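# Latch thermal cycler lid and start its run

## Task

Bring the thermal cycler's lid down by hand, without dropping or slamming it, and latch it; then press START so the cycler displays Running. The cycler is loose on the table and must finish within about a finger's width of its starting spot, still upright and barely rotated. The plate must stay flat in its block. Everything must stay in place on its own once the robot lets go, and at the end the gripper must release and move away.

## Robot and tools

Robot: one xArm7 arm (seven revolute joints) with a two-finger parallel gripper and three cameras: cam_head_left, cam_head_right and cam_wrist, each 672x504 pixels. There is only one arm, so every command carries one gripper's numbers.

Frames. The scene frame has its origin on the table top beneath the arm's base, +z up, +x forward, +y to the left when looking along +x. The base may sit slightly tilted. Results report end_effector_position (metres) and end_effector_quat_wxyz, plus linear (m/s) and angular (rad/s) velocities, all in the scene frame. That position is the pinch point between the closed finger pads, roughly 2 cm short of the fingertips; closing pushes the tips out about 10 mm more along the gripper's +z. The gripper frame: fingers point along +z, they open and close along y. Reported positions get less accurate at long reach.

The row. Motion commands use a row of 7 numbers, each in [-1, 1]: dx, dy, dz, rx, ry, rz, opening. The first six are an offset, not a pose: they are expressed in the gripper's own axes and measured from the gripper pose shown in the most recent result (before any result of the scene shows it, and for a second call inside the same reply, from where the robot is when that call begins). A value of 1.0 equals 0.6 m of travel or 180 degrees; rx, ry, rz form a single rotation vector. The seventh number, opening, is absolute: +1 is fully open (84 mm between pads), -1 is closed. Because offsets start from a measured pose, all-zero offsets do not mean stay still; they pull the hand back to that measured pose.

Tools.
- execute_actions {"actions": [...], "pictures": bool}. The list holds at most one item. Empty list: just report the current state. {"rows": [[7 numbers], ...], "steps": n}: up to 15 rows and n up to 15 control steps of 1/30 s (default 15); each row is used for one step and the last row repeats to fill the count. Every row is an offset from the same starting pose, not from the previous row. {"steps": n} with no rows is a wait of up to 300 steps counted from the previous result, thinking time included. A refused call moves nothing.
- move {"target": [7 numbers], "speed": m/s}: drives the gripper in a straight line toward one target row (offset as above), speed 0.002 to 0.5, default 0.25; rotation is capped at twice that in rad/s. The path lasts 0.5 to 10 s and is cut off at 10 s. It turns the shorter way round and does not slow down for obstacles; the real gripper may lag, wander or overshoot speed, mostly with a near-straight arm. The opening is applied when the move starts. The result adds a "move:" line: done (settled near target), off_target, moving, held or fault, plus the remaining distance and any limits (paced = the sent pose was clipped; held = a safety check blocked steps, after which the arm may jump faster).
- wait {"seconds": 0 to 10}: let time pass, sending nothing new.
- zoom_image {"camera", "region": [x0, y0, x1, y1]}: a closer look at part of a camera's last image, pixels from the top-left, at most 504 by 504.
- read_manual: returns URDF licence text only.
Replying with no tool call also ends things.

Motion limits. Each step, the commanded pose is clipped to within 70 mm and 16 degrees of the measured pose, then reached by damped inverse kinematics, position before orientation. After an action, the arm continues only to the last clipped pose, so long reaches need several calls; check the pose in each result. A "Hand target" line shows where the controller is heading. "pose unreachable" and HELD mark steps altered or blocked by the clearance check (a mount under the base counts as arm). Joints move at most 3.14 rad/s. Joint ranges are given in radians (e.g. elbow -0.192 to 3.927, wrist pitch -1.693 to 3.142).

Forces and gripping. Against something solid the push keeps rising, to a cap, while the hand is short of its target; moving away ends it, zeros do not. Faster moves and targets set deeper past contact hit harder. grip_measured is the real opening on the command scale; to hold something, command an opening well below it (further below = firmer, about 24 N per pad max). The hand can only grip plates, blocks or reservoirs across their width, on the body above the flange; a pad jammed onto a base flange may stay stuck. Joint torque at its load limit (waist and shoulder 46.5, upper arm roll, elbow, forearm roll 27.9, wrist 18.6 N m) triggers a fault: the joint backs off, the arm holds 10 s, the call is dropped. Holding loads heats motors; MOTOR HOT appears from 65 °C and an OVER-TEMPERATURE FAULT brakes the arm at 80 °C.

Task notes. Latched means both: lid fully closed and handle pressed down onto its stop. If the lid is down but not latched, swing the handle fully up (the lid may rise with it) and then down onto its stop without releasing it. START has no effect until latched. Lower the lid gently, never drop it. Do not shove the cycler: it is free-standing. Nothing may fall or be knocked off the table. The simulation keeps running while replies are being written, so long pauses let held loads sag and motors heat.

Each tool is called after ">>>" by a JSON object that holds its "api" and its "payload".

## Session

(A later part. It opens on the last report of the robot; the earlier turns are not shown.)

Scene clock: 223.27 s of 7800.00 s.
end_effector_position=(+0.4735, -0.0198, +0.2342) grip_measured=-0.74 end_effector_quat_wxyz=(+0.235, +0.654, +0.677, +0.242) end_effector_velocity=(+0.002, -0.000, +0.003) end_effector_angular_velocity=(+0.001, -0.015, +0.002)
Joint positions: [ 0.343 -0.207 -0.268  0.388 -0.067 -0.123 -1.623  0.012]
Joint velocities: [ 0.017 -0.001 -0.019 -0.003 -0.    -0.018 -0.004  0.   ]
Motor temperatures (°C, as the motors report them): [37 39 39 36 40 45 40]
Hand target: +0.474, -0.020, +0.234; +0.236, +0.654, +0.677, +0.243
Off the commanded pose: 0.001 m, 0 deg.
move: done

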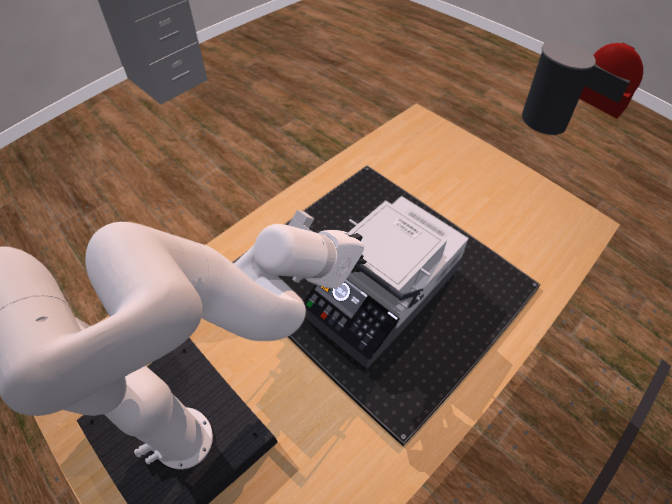

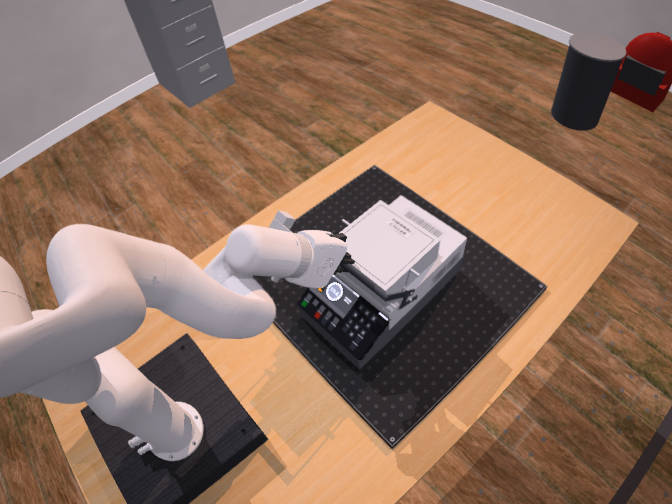

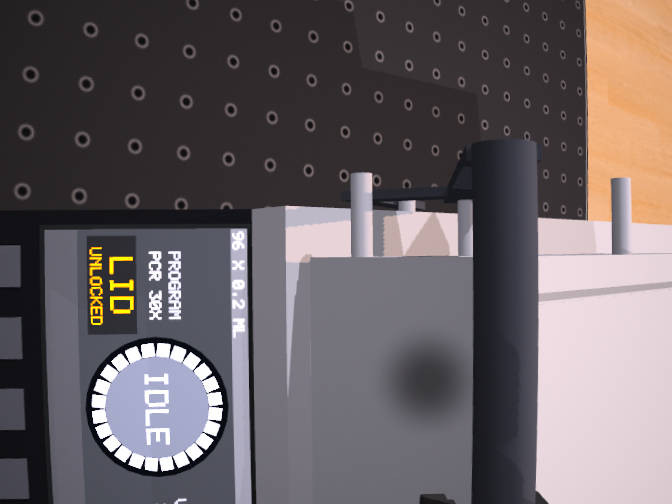

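>>> {"api": "move", "payload": {"target": [0,0,0,0,0,0,-0.66]}}

>>> {"api": "move", "payload": {"target": [0,0,-0.02,0,0,0,-0.66], "speed": 0.02}}

>>> {"api": "move", "payload": {"target": [0,0,0,0,0,0,-1]}}

>>> {"api": "zoom_image", "payload": {"camera": "cam_head_right", "region": [300,180,480,350]}}

Scene clock: 226.00 s of 7800.00 s.
end_effector_position=(+0.4737, -0.0196, +0.2345) grip_measured=-0.68 end_effector_quat_wxyz=(+0.235, +0.654, +0.677, +0.242) end_effector_velocity=(-0.001, -0.001, -0.002) end_effector_angular_velocity=(-0.000, +0.006, -0.002)
Joint positions: [ 0.343 -0.207 -0.268  0.388 -0.067 -0.124 -1.623  0.014]
Joint velocities: [-0.001  0.002 -0.001 -0.002 -0.     0.002  0.     0.   ]
Motor temperatures (°C, as the motors report them): [37 39 39 36 40 45 40]
Hand target: +0.474, -0.020, +0.234; +0.235, +0.654, +0.677, +0.242
Off the commanded pose: 0.000 m, 0 deg.
move: done

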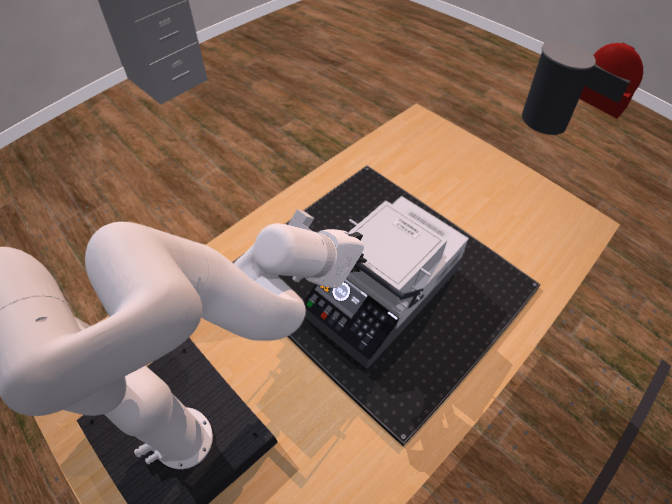

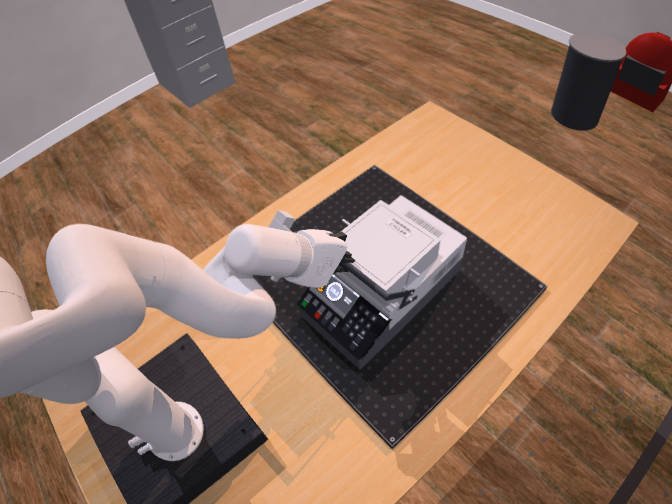

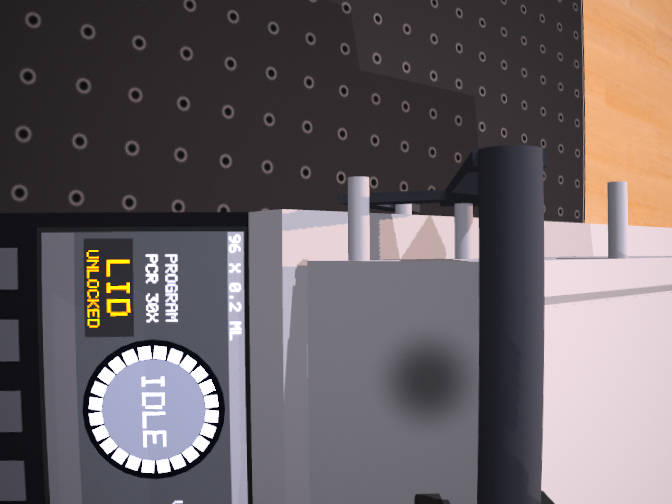

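Scene clock: 226.87 s of 7800.00 s.
end_effector_position=(+0.4661, -0.0199, +0.2435) grip_measured=-0.68 end_effector_quat_wxyz=(+0.235, +0.654, +0.677, +0.242) end_effector_velocity=(-0.001, -0.000, -0.000) end_effector_angular_velocity=(-0.001, +0.003, -0.001)
Joint positions: [ 0.298 -0.263 -0.227  0.37  -0.076 -0.085 -1.618  0.014]
Joint velocities: [-0.01  -0.004  0.009 -0.002 -0.002  0.006  0.003 -0.   ]
Motor temperatures (°C, as the motors report them): [37 39 39 36 40 45 40]
Hand target: +0.466, -0.020, +0.244; +0.235, +0.654, +0.677, +0.242
Off the commanded pose: 0.000 m, 0 deg.
move: done

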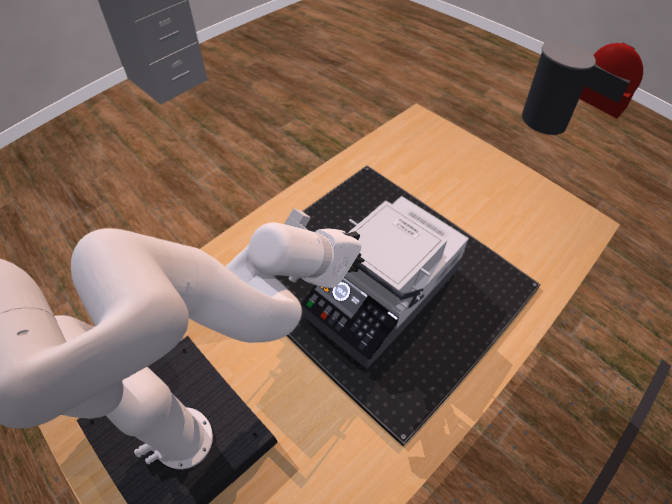

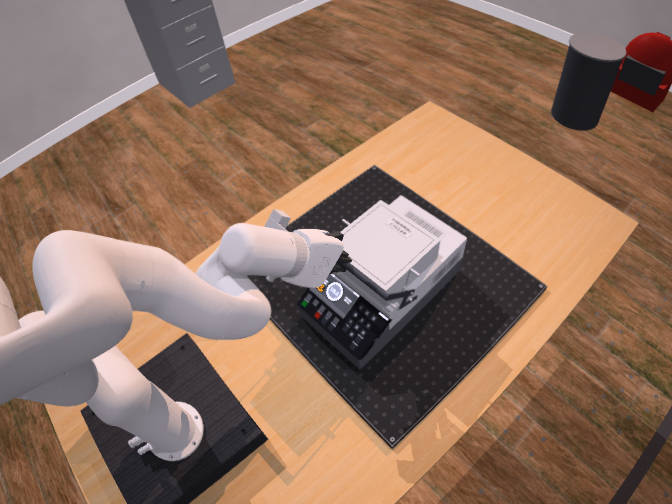

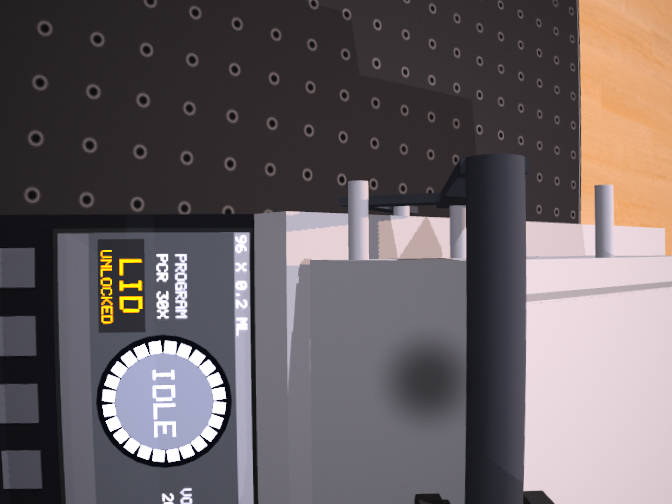

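Scene clock: 227.37 s of 7800.00 s.
end_effector_position=(+0.4661, -0.0199, +0.2436) grip_measured=-0.74 end_effector_quat_wxyz=(+0.235, +0.654, +0.677, +0.242) end_effector_velocity=(+0.000, +0.000, +0.000) end_effector_angular_velocity=(+0.000, -0.001, +0.000)
Joint positions: [ 0.298 -0.263 -0.227  0.37  -0.076 -0.085 -1.618  0.012]
Joint velocities: [ 0. -0. -0.  0. -0. -0.  0.  0.]
Motor temperatures (°C, as the motors report them): [37 39 39 36 40 45 40]
Hand target: +0.466, -0.020, +0.244; +0.235, +0.654, +0.677, +0.242
Off the commanded pose: 0.000 m, 0 deg.
move: done

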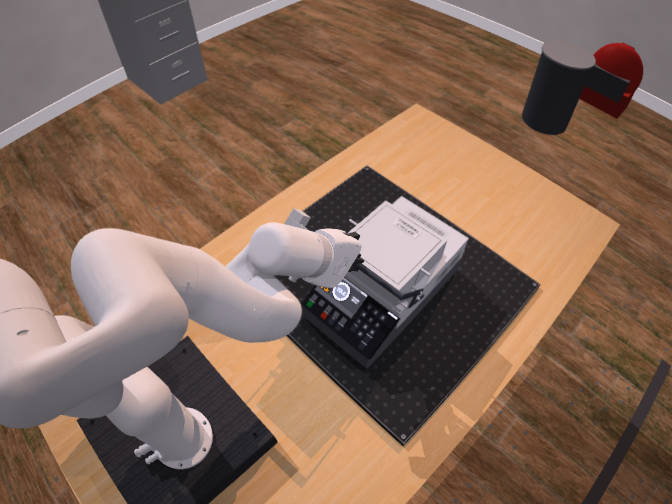

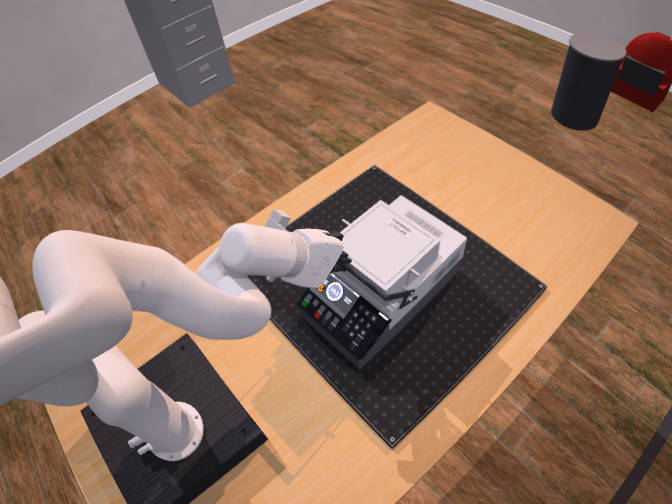

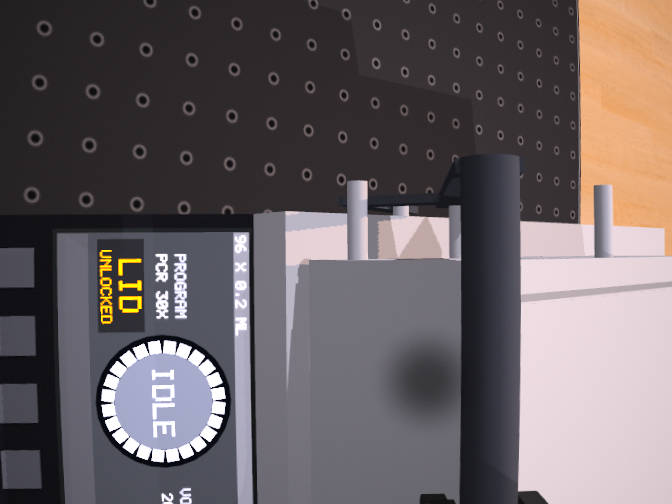

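Region (300, 180, 480, 350) of cam_head_right's 672x504 image, scaled by 2.800, with more detail than that image has.

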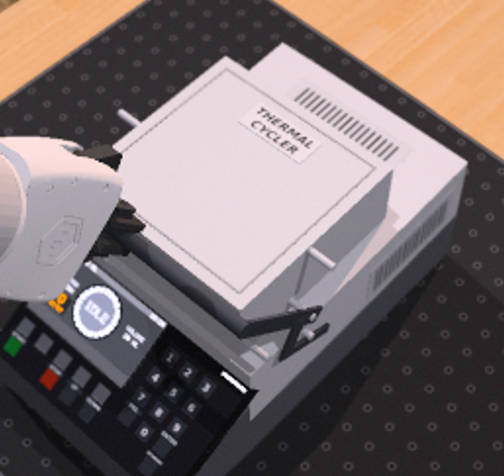

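>>> {"api": "move", "payload": {"target": [0,-0.025,0.007,0,0,0,-1], "speed": 0.01}}

>>> {"api": "zoom_image", "payload": {"camera": "cam_head_right", "region": [300,180,480,350]}}

Scene clock: 230.27 s of 7800.00 s.
end_effector_position=(+0.4572, -0.0203, +0.2309) grip_measured=-0.74 end_effector_quat_wxyz=(+0.235, +0.654, +0.677, +0.242) end_effector_velocity=(+0.000, +0.000, +0.001) end_effector_angular_velocity=(+0.000, -0.003, +0.000)
Joint positions: [ 0.303 -0.25  -0.238  0.331 -0.077 -0.136 -1.622  0.012]
Joint velocities: [ 0.001 -0.001 -0.001 -0.001  0.    -0.004 -0.     0.   ]
Motor temperatures (°C, as the motors report them): [37 39 38 36 40 45 40]
Hand target: +0.457, -0.020, +0.231; +0.235, +0.654, +0.677, +0.242
Off the commanded pose: 0.000 m, 0 deg.
move: done

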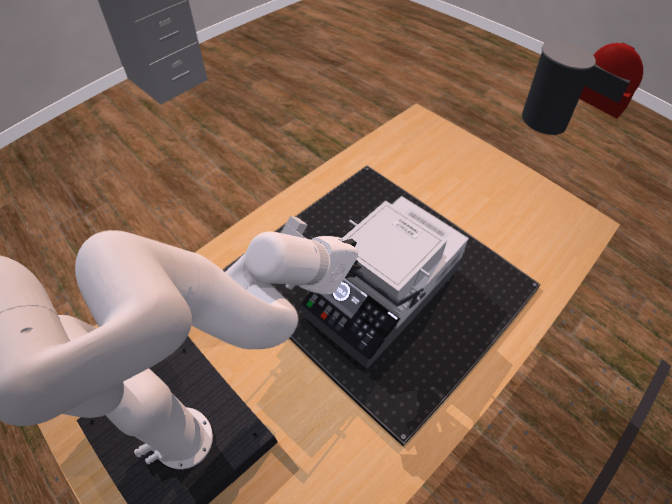

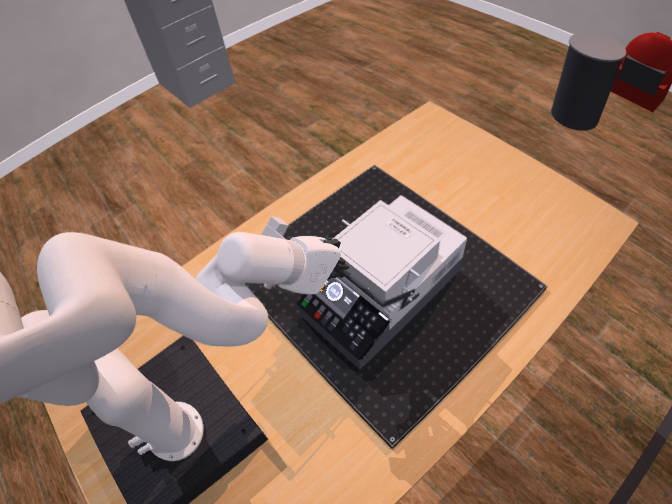

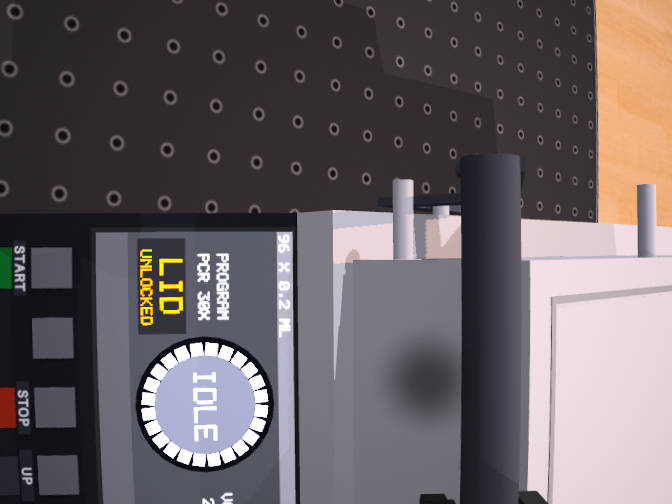

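Region (300, 180, 480, 350) of cam_head_right's 672x504 image, scaled by 2.800, with more detail than that image has.

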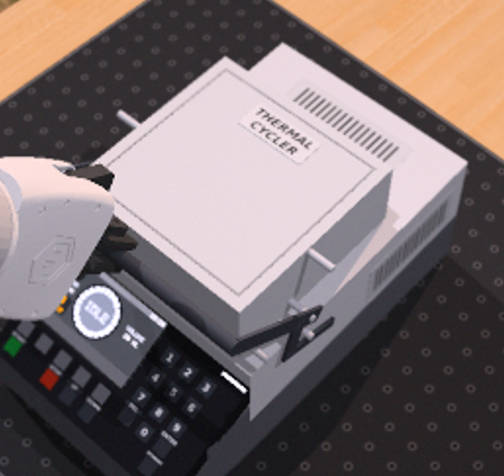

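Next, about 1.4 cm further down.

>>> {"api": "move", "payload": {"target": [0,-0.018,0.016,0,0,0,-1], "speed": 0.01}}

>>> {"api": "zoom_image", "payload": {"camera": "cam_head_right", "region": [300,180,480,350]}}

Scene clock: 232.70 s of 7800.00 s.
end_effector_position=(+0.4546, -0.0204, +0.2162) grip_measured=-0.74 end_effector_quat_wxyz=(+0.235, +0.654, +0.677, +0.242) end_effector_velocity=(+0.000, -0.000, -0.001) end_effector_angular_velocity=(-0.000, -0.001, +0.001)
Joint positions: [ 0.338 -0.205 -0.277  0.315 -0.082 -0.197 -1.621  0.012]
Joint velocities: [ 0.007  0.004 -0.009  0.    -0.004 -0.005  0.001 -0.   ]
Motor temperatures (°C, as the motors report them): [37 39 38 36 40 45 40]
Hand target: +0.455, -0.020, +0.217; +0.235, +0.654, +0.677, +0.242
Off the commanded pose: 0.001 m, 0 deg.
move: done

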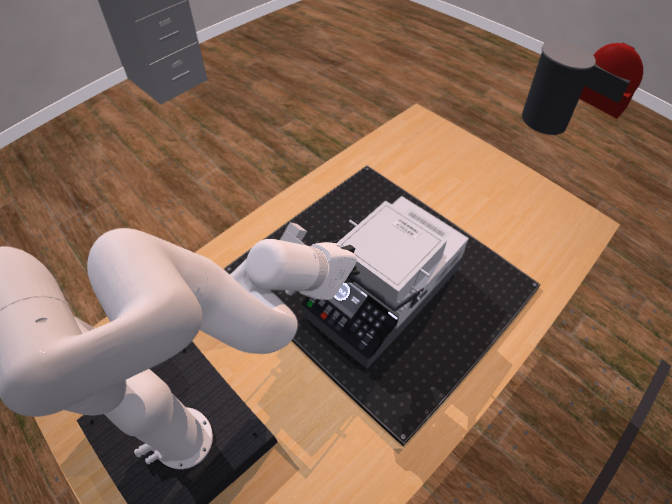

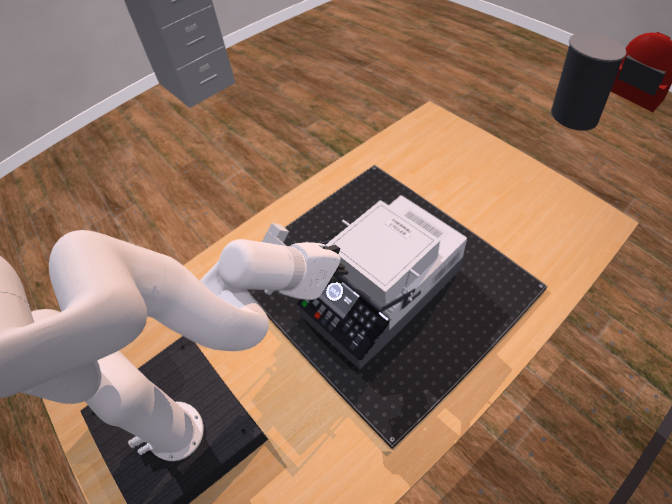

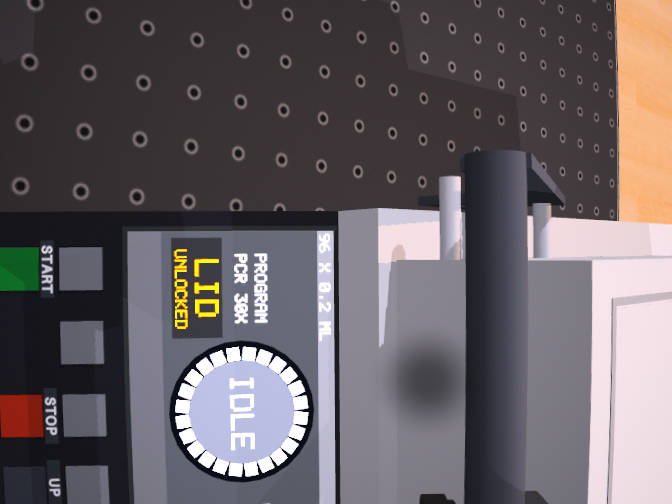

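Region (300, 180, 480, 350) of cam_head_right's 672x504 image, scaled by 2.800, with more detail than that image has.

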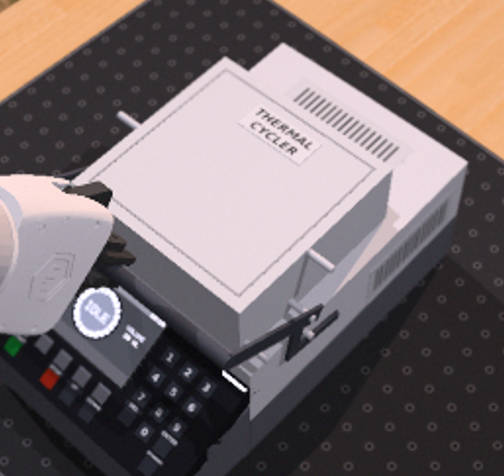

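>>> {"api": "move", "payload": {"target": [0,-0.011,0.011,0,0,0,-1], "speed": 0.006}}

Scene clock: 235.33 s of 7800.00 s.
end_effector_position=(+0.4541, -0.0204, +0.2075) grip_measured=-0.74 end_effector_quat_wxyz=(+0.235, +0.654, +0.677, +0.242) end_effector_velocity=(-0.001, +0.000, -0.002) end_effector_angular_velocity=(+0.000, +0.003, +0.001)
Joint positions: [ 0.369 -0.172 -0.313  0.31  -0.096 -0.238 -1.611  0.012]
Joint velocities: [ 0.005  0.004 -0.006 -0.002 -0.004 -0.003  0.003 -0.   ]
Motor temperatures (°C, as the motors report them): [37 39 38 36 40 45 40]
Hand target: +0.454, -0.020, +0.207; +0.235, +0.654, +0.677, +0.242
Off the commanded pose: 0.001 m, 0 deg.
move: done

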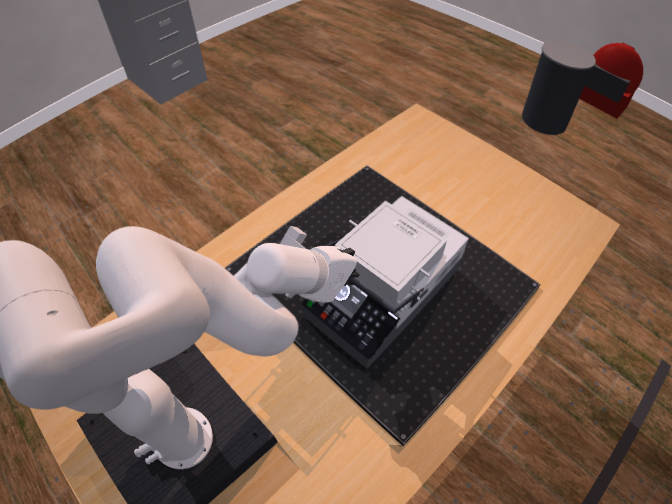

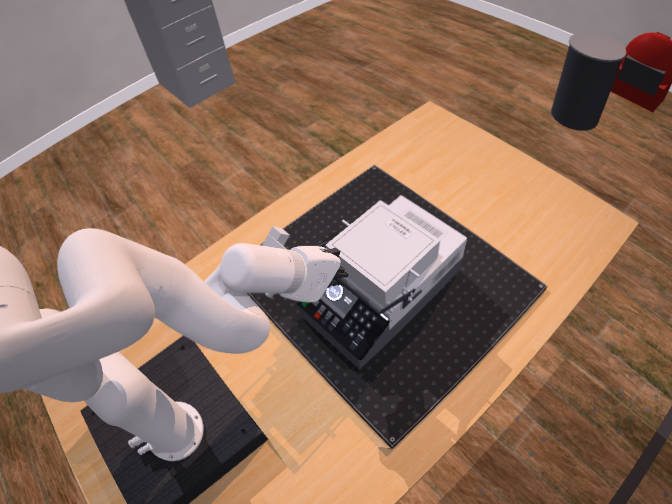

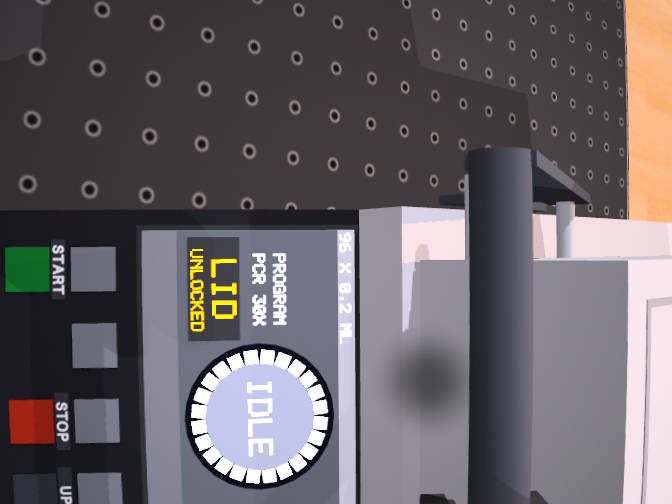

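>>> {"api": "move", "payload": {"target": [0,-0.0085,0.0105,0,0,0,-1], "speed": 0.006}}

>>> {"api": "zoom_image", "payload": {"camera": "cam_head_right", "region": [300,180,480,350]}}

Scene clock: 238.00 s of 7800.00 s.
end_effector_position=(+0.4509, -0.0203, +0.1961) grip_measured=-0.74 end_effector_quat_wxyz=(+0.233, +0.655, +0.678, +0.240) end_effector_velocity=(-0.000, +0.000, -0.000) end_effector_angular_velocity=(+0.001, -0.001, +0.001)
Joint positions: [ 0.398 -0.138 -0.35   0.301 -0.12  -0.273 -1.592  0.012]
Joint velocities: [ 0.006  0.002 -0.008 -0.001 -0.006 -0.004  0.004 -0.   ]
Motor temperatures (°C, as the motors report them): [37 39 38 37 40 45 40]
Hand target: +0.454, -0.020, +0.199; +0.235, +0.654, +0.677, +0.242
Off the commanded pose: 0.005 m, 0 deg.
move: off_target

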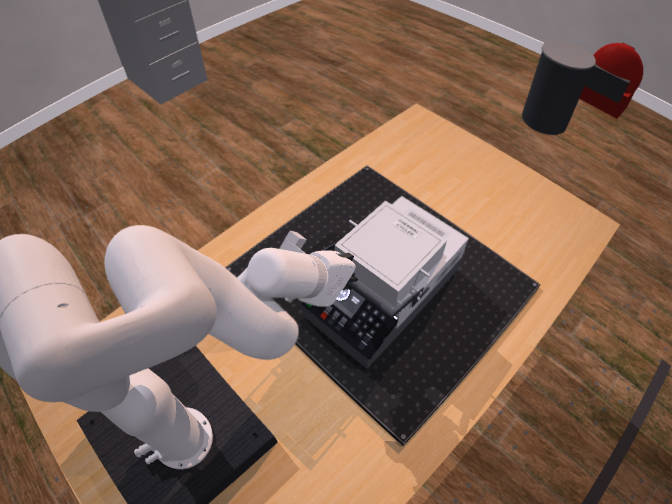

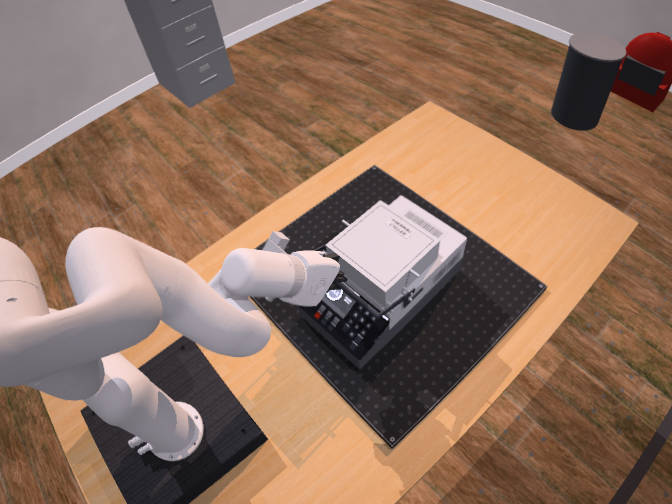

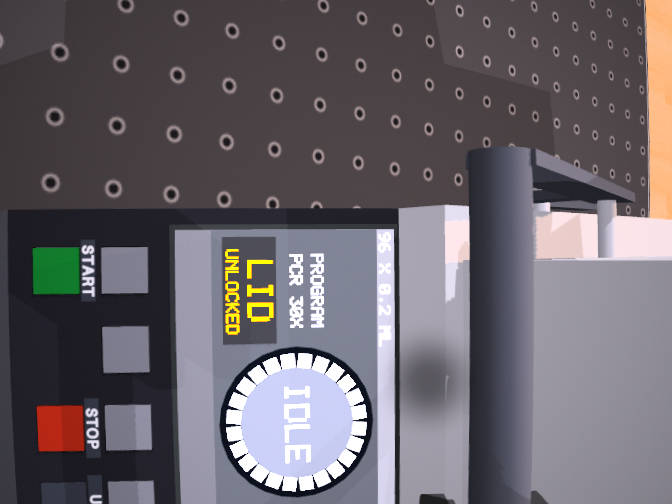

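Region (300, 180, 480, 350) of cam_head_right's 672x504 image, scaled by 2.800, with more detail than that image has.

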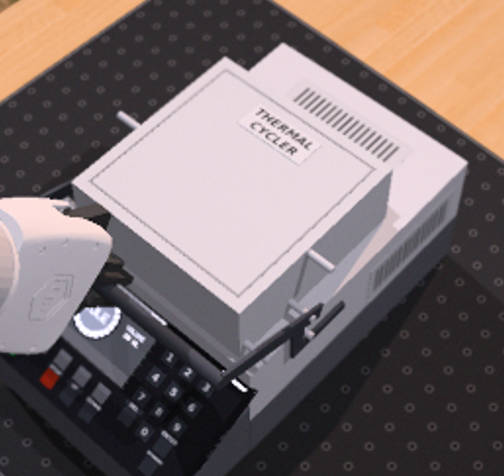

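>>> {"api": "move", "payload": {"target": [0,-0.004,0.008,0,0,0,-1], "speed": 0.005}}

>>> {"api": "zoom_image", "payload": {"camera": "cam_head_right", "region": [370,260,450,340]}}

Scene clock: 240.57 s of 7800.00 s.
end_effector_position=(+0.4499, -0.0198, +0.1890) grip_measured=-0.74 end_effector_quat_wxyz=(+0.231, +0.655, +0.678, +0.238) end_effector_velocity=(+0.000, -0.000, -0.001) end_effector_angular_velocity=(+0.001, +0.001, -0.002)
Joint positions: [ 0.417 -0.112 -0.376  0.299 -0.144 -0.296 -1.571  0.012]
Joint velocities: [ 0.004  0.003 -0.006  0.001 -0.006 -0.001  0.006 -0.   ]
Motor temperatures (°C, as the motors report them): [37 39 38 38 40 46 40]
Hand target: +0.452, -0.020, +0.191; +0.233, +0.655, +0.678, +0.240
Off the commanded pose: 0.003 m, 0 deg.
move: done

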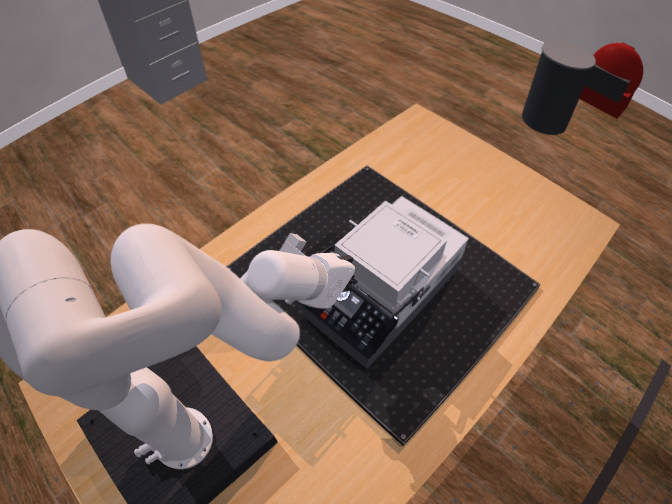

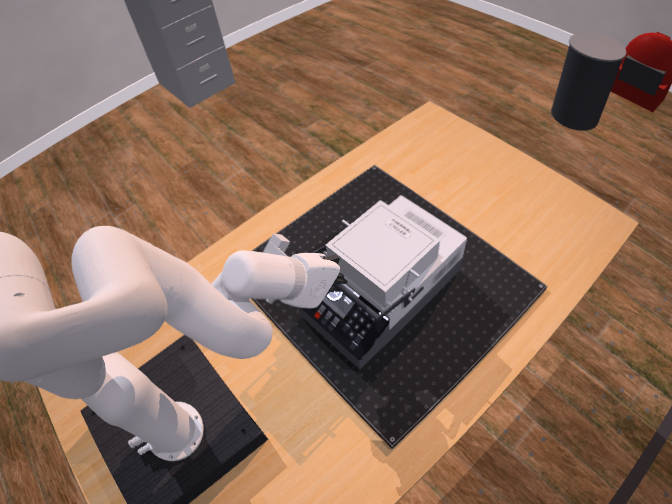

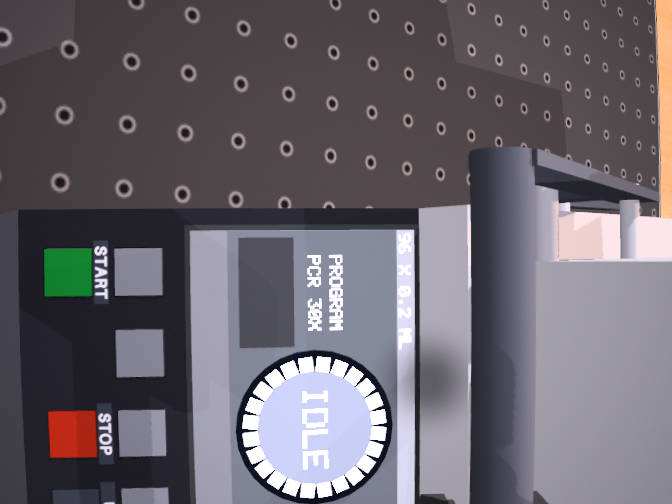

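Region (370, 260, 450, 340) of cam_head_right's 672x504 image, scaled by 6.300, with more detail than that image has.

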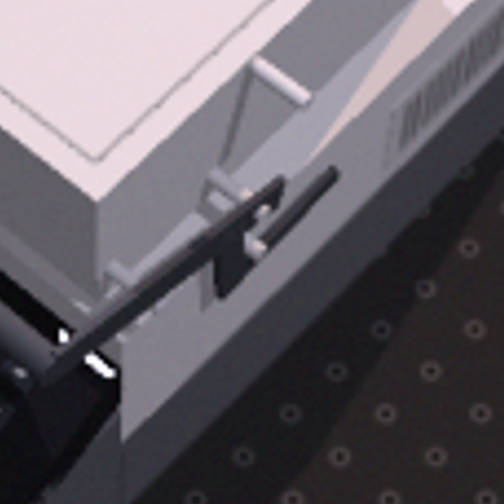

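>>> {"api": "move", "payload": {"target": [0,-0.002,0.003,0,0,0,-1], "speed": 0.005}}

>>> {"api": "move", "payload": {"target": [0,0.002,-0.002,0,0,0,-0.5], "speed": 0.02}}

>>> {"api": "move", "payload": {"target": [0,0,-0.07,0.1,0,0,-0.5], "speed": 0.08}}

Scene clock: 245.13 s of 7800.00 s.
end_effector_position=(+0.4505, -0.0197, +0.1873) grip_measured=-0.74 end_effector_quat_wxyz=(+0.231, +0.655, +0.678, +0.239) end_effector_velocity=(-0.001, +0.000, -0.001) end_effector_angular_velocity=(+0.001, +0.002, -0.000)
Joint positions: [ 0.422 -0.102 -0.384  0.301 -0.154 -0.306 -1.563  0.012]
Joint velocities: [ 0.003  0.003 -0.004 -0.002 -0.005 -0.002  0.004  0.   ]
Motor temperatures (°C, as the motors report them): [37 39 38 39 40 46 40]
Hand target: +0.450, -0.020, +0.187; +0.231, +0.655, +0.678, +0.238
Off the commanded pose: 0.001 m, 0 deg.
After step 90, 0.87 s passed at rest.
move: done

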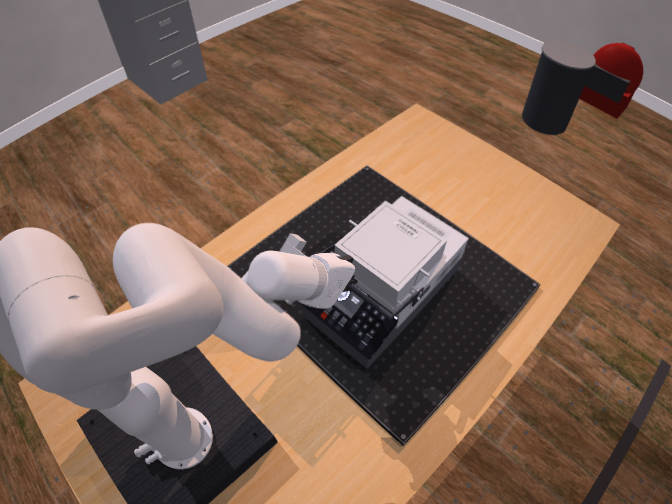

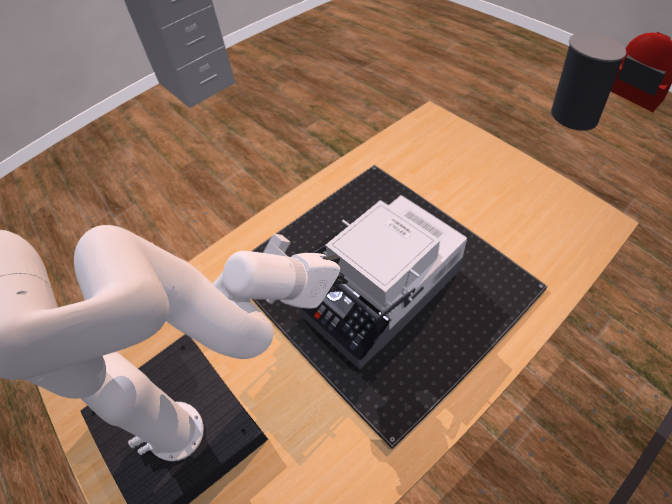

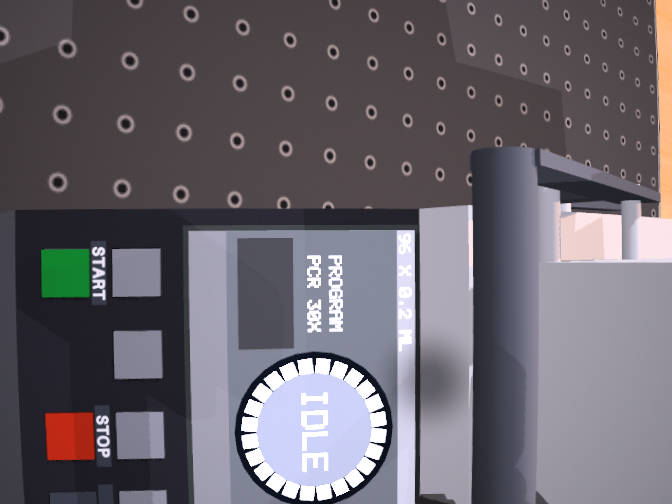

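Scene clock: 245.83 s of 7800.00 s.
end_effector_position=(+0.4509, -0.0196, +0.1892) grip_measured=-0.52 end_effector_quat_wxyz=(+0.231, +0.655, +0.678, +0.239) end_effector_velocity=(-0.002, -0.001, -0.001) end_effector_angular_velocity=(+0.000, +0.005, -0.002)
Joint positions: [ 0.418 -0.109 -0.378  0.302 -0.148 -0.299 -1.568  0.021]
Joint velocities: [-0.003 -0.002  0.003 -0.003  0.004  0.003 -0.003 -0.   ]
Motor temperatures (°C, as the motors report them): [37 39 38 39 40 46 40]
Hand target: +0.451, -0.020, +0.189; +0.231, +0.655, +0.678, +0.239
Off the commanded pose: 0.000 m, 0 deg.
move: done

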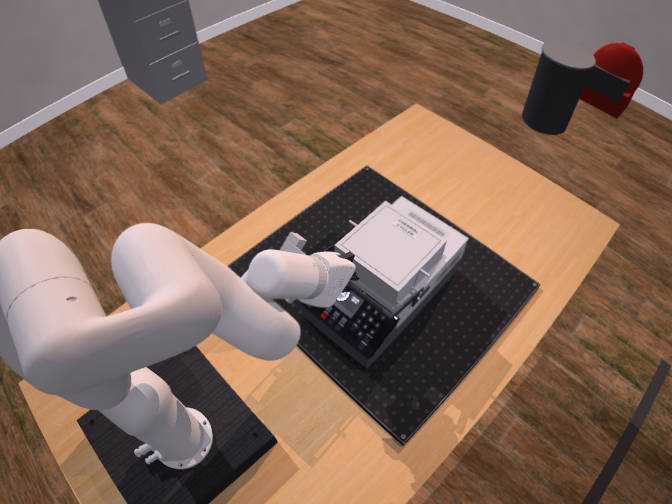

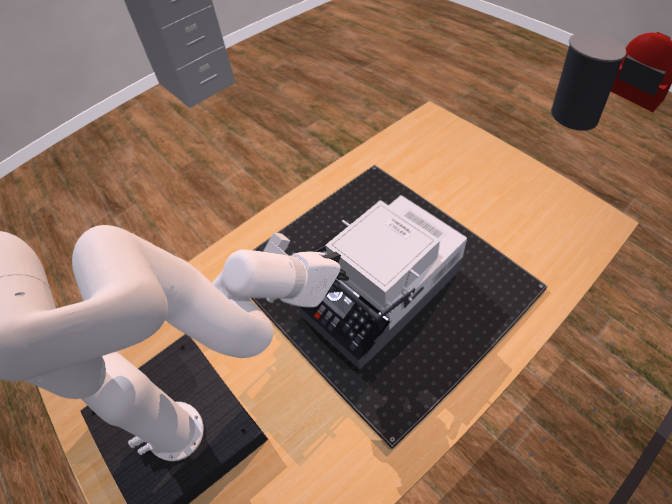

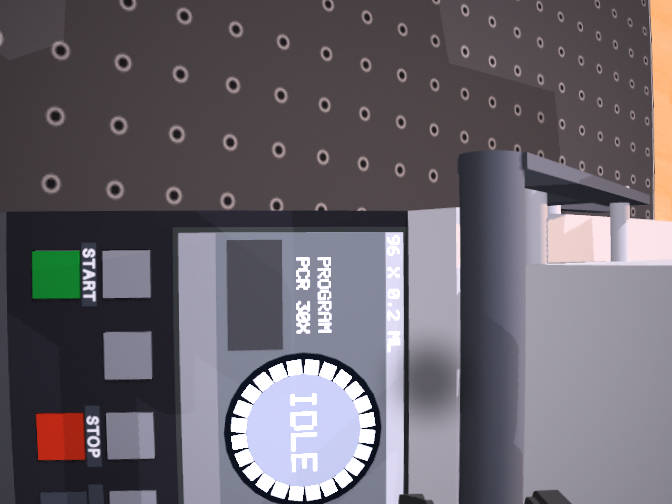

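Scene clock: 248.10 s of 7800.00 s.
end_effector_position=(+0.4246, -0.0200, +0.2218) grip_measured=-0.52 end_effector_quat_wxyz=(+0.126, +0.683, +0.708, +0.131) end_effector_velocity=(-0.001, +0.000, +0.001) end_effector_angular_velocity=(-0.000, +0.008, +0.000)
Joint positions: [ 0.319 -0.321 -0.24   0.465 -0.131  0.391 -1.564  0.021]
Joint velocities: [ 0.001 -0.002  0.001  0.007  0.001  0.017 -0.001 -0.   ]
Motor temperatures (°C, as the motors report them): [37 39 38 38 40 46 40]
Hand target: +0.425, -0.020, +0.222; +0.125, +0.683, +0.708, +0.131
Off the commanded pose: 0.001 m, 0 deg.
move: done

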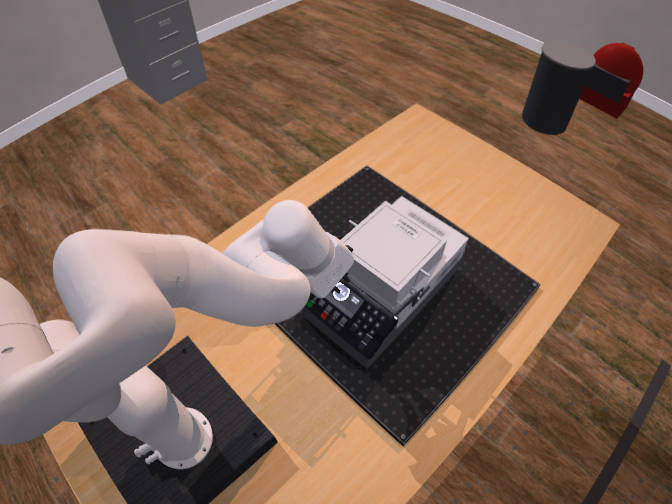

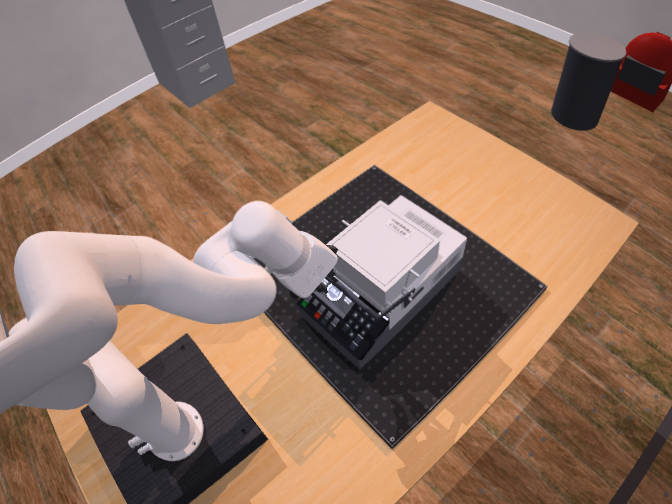

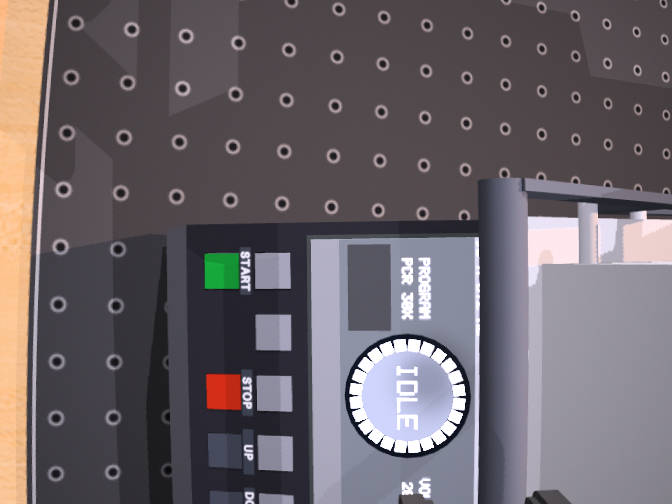

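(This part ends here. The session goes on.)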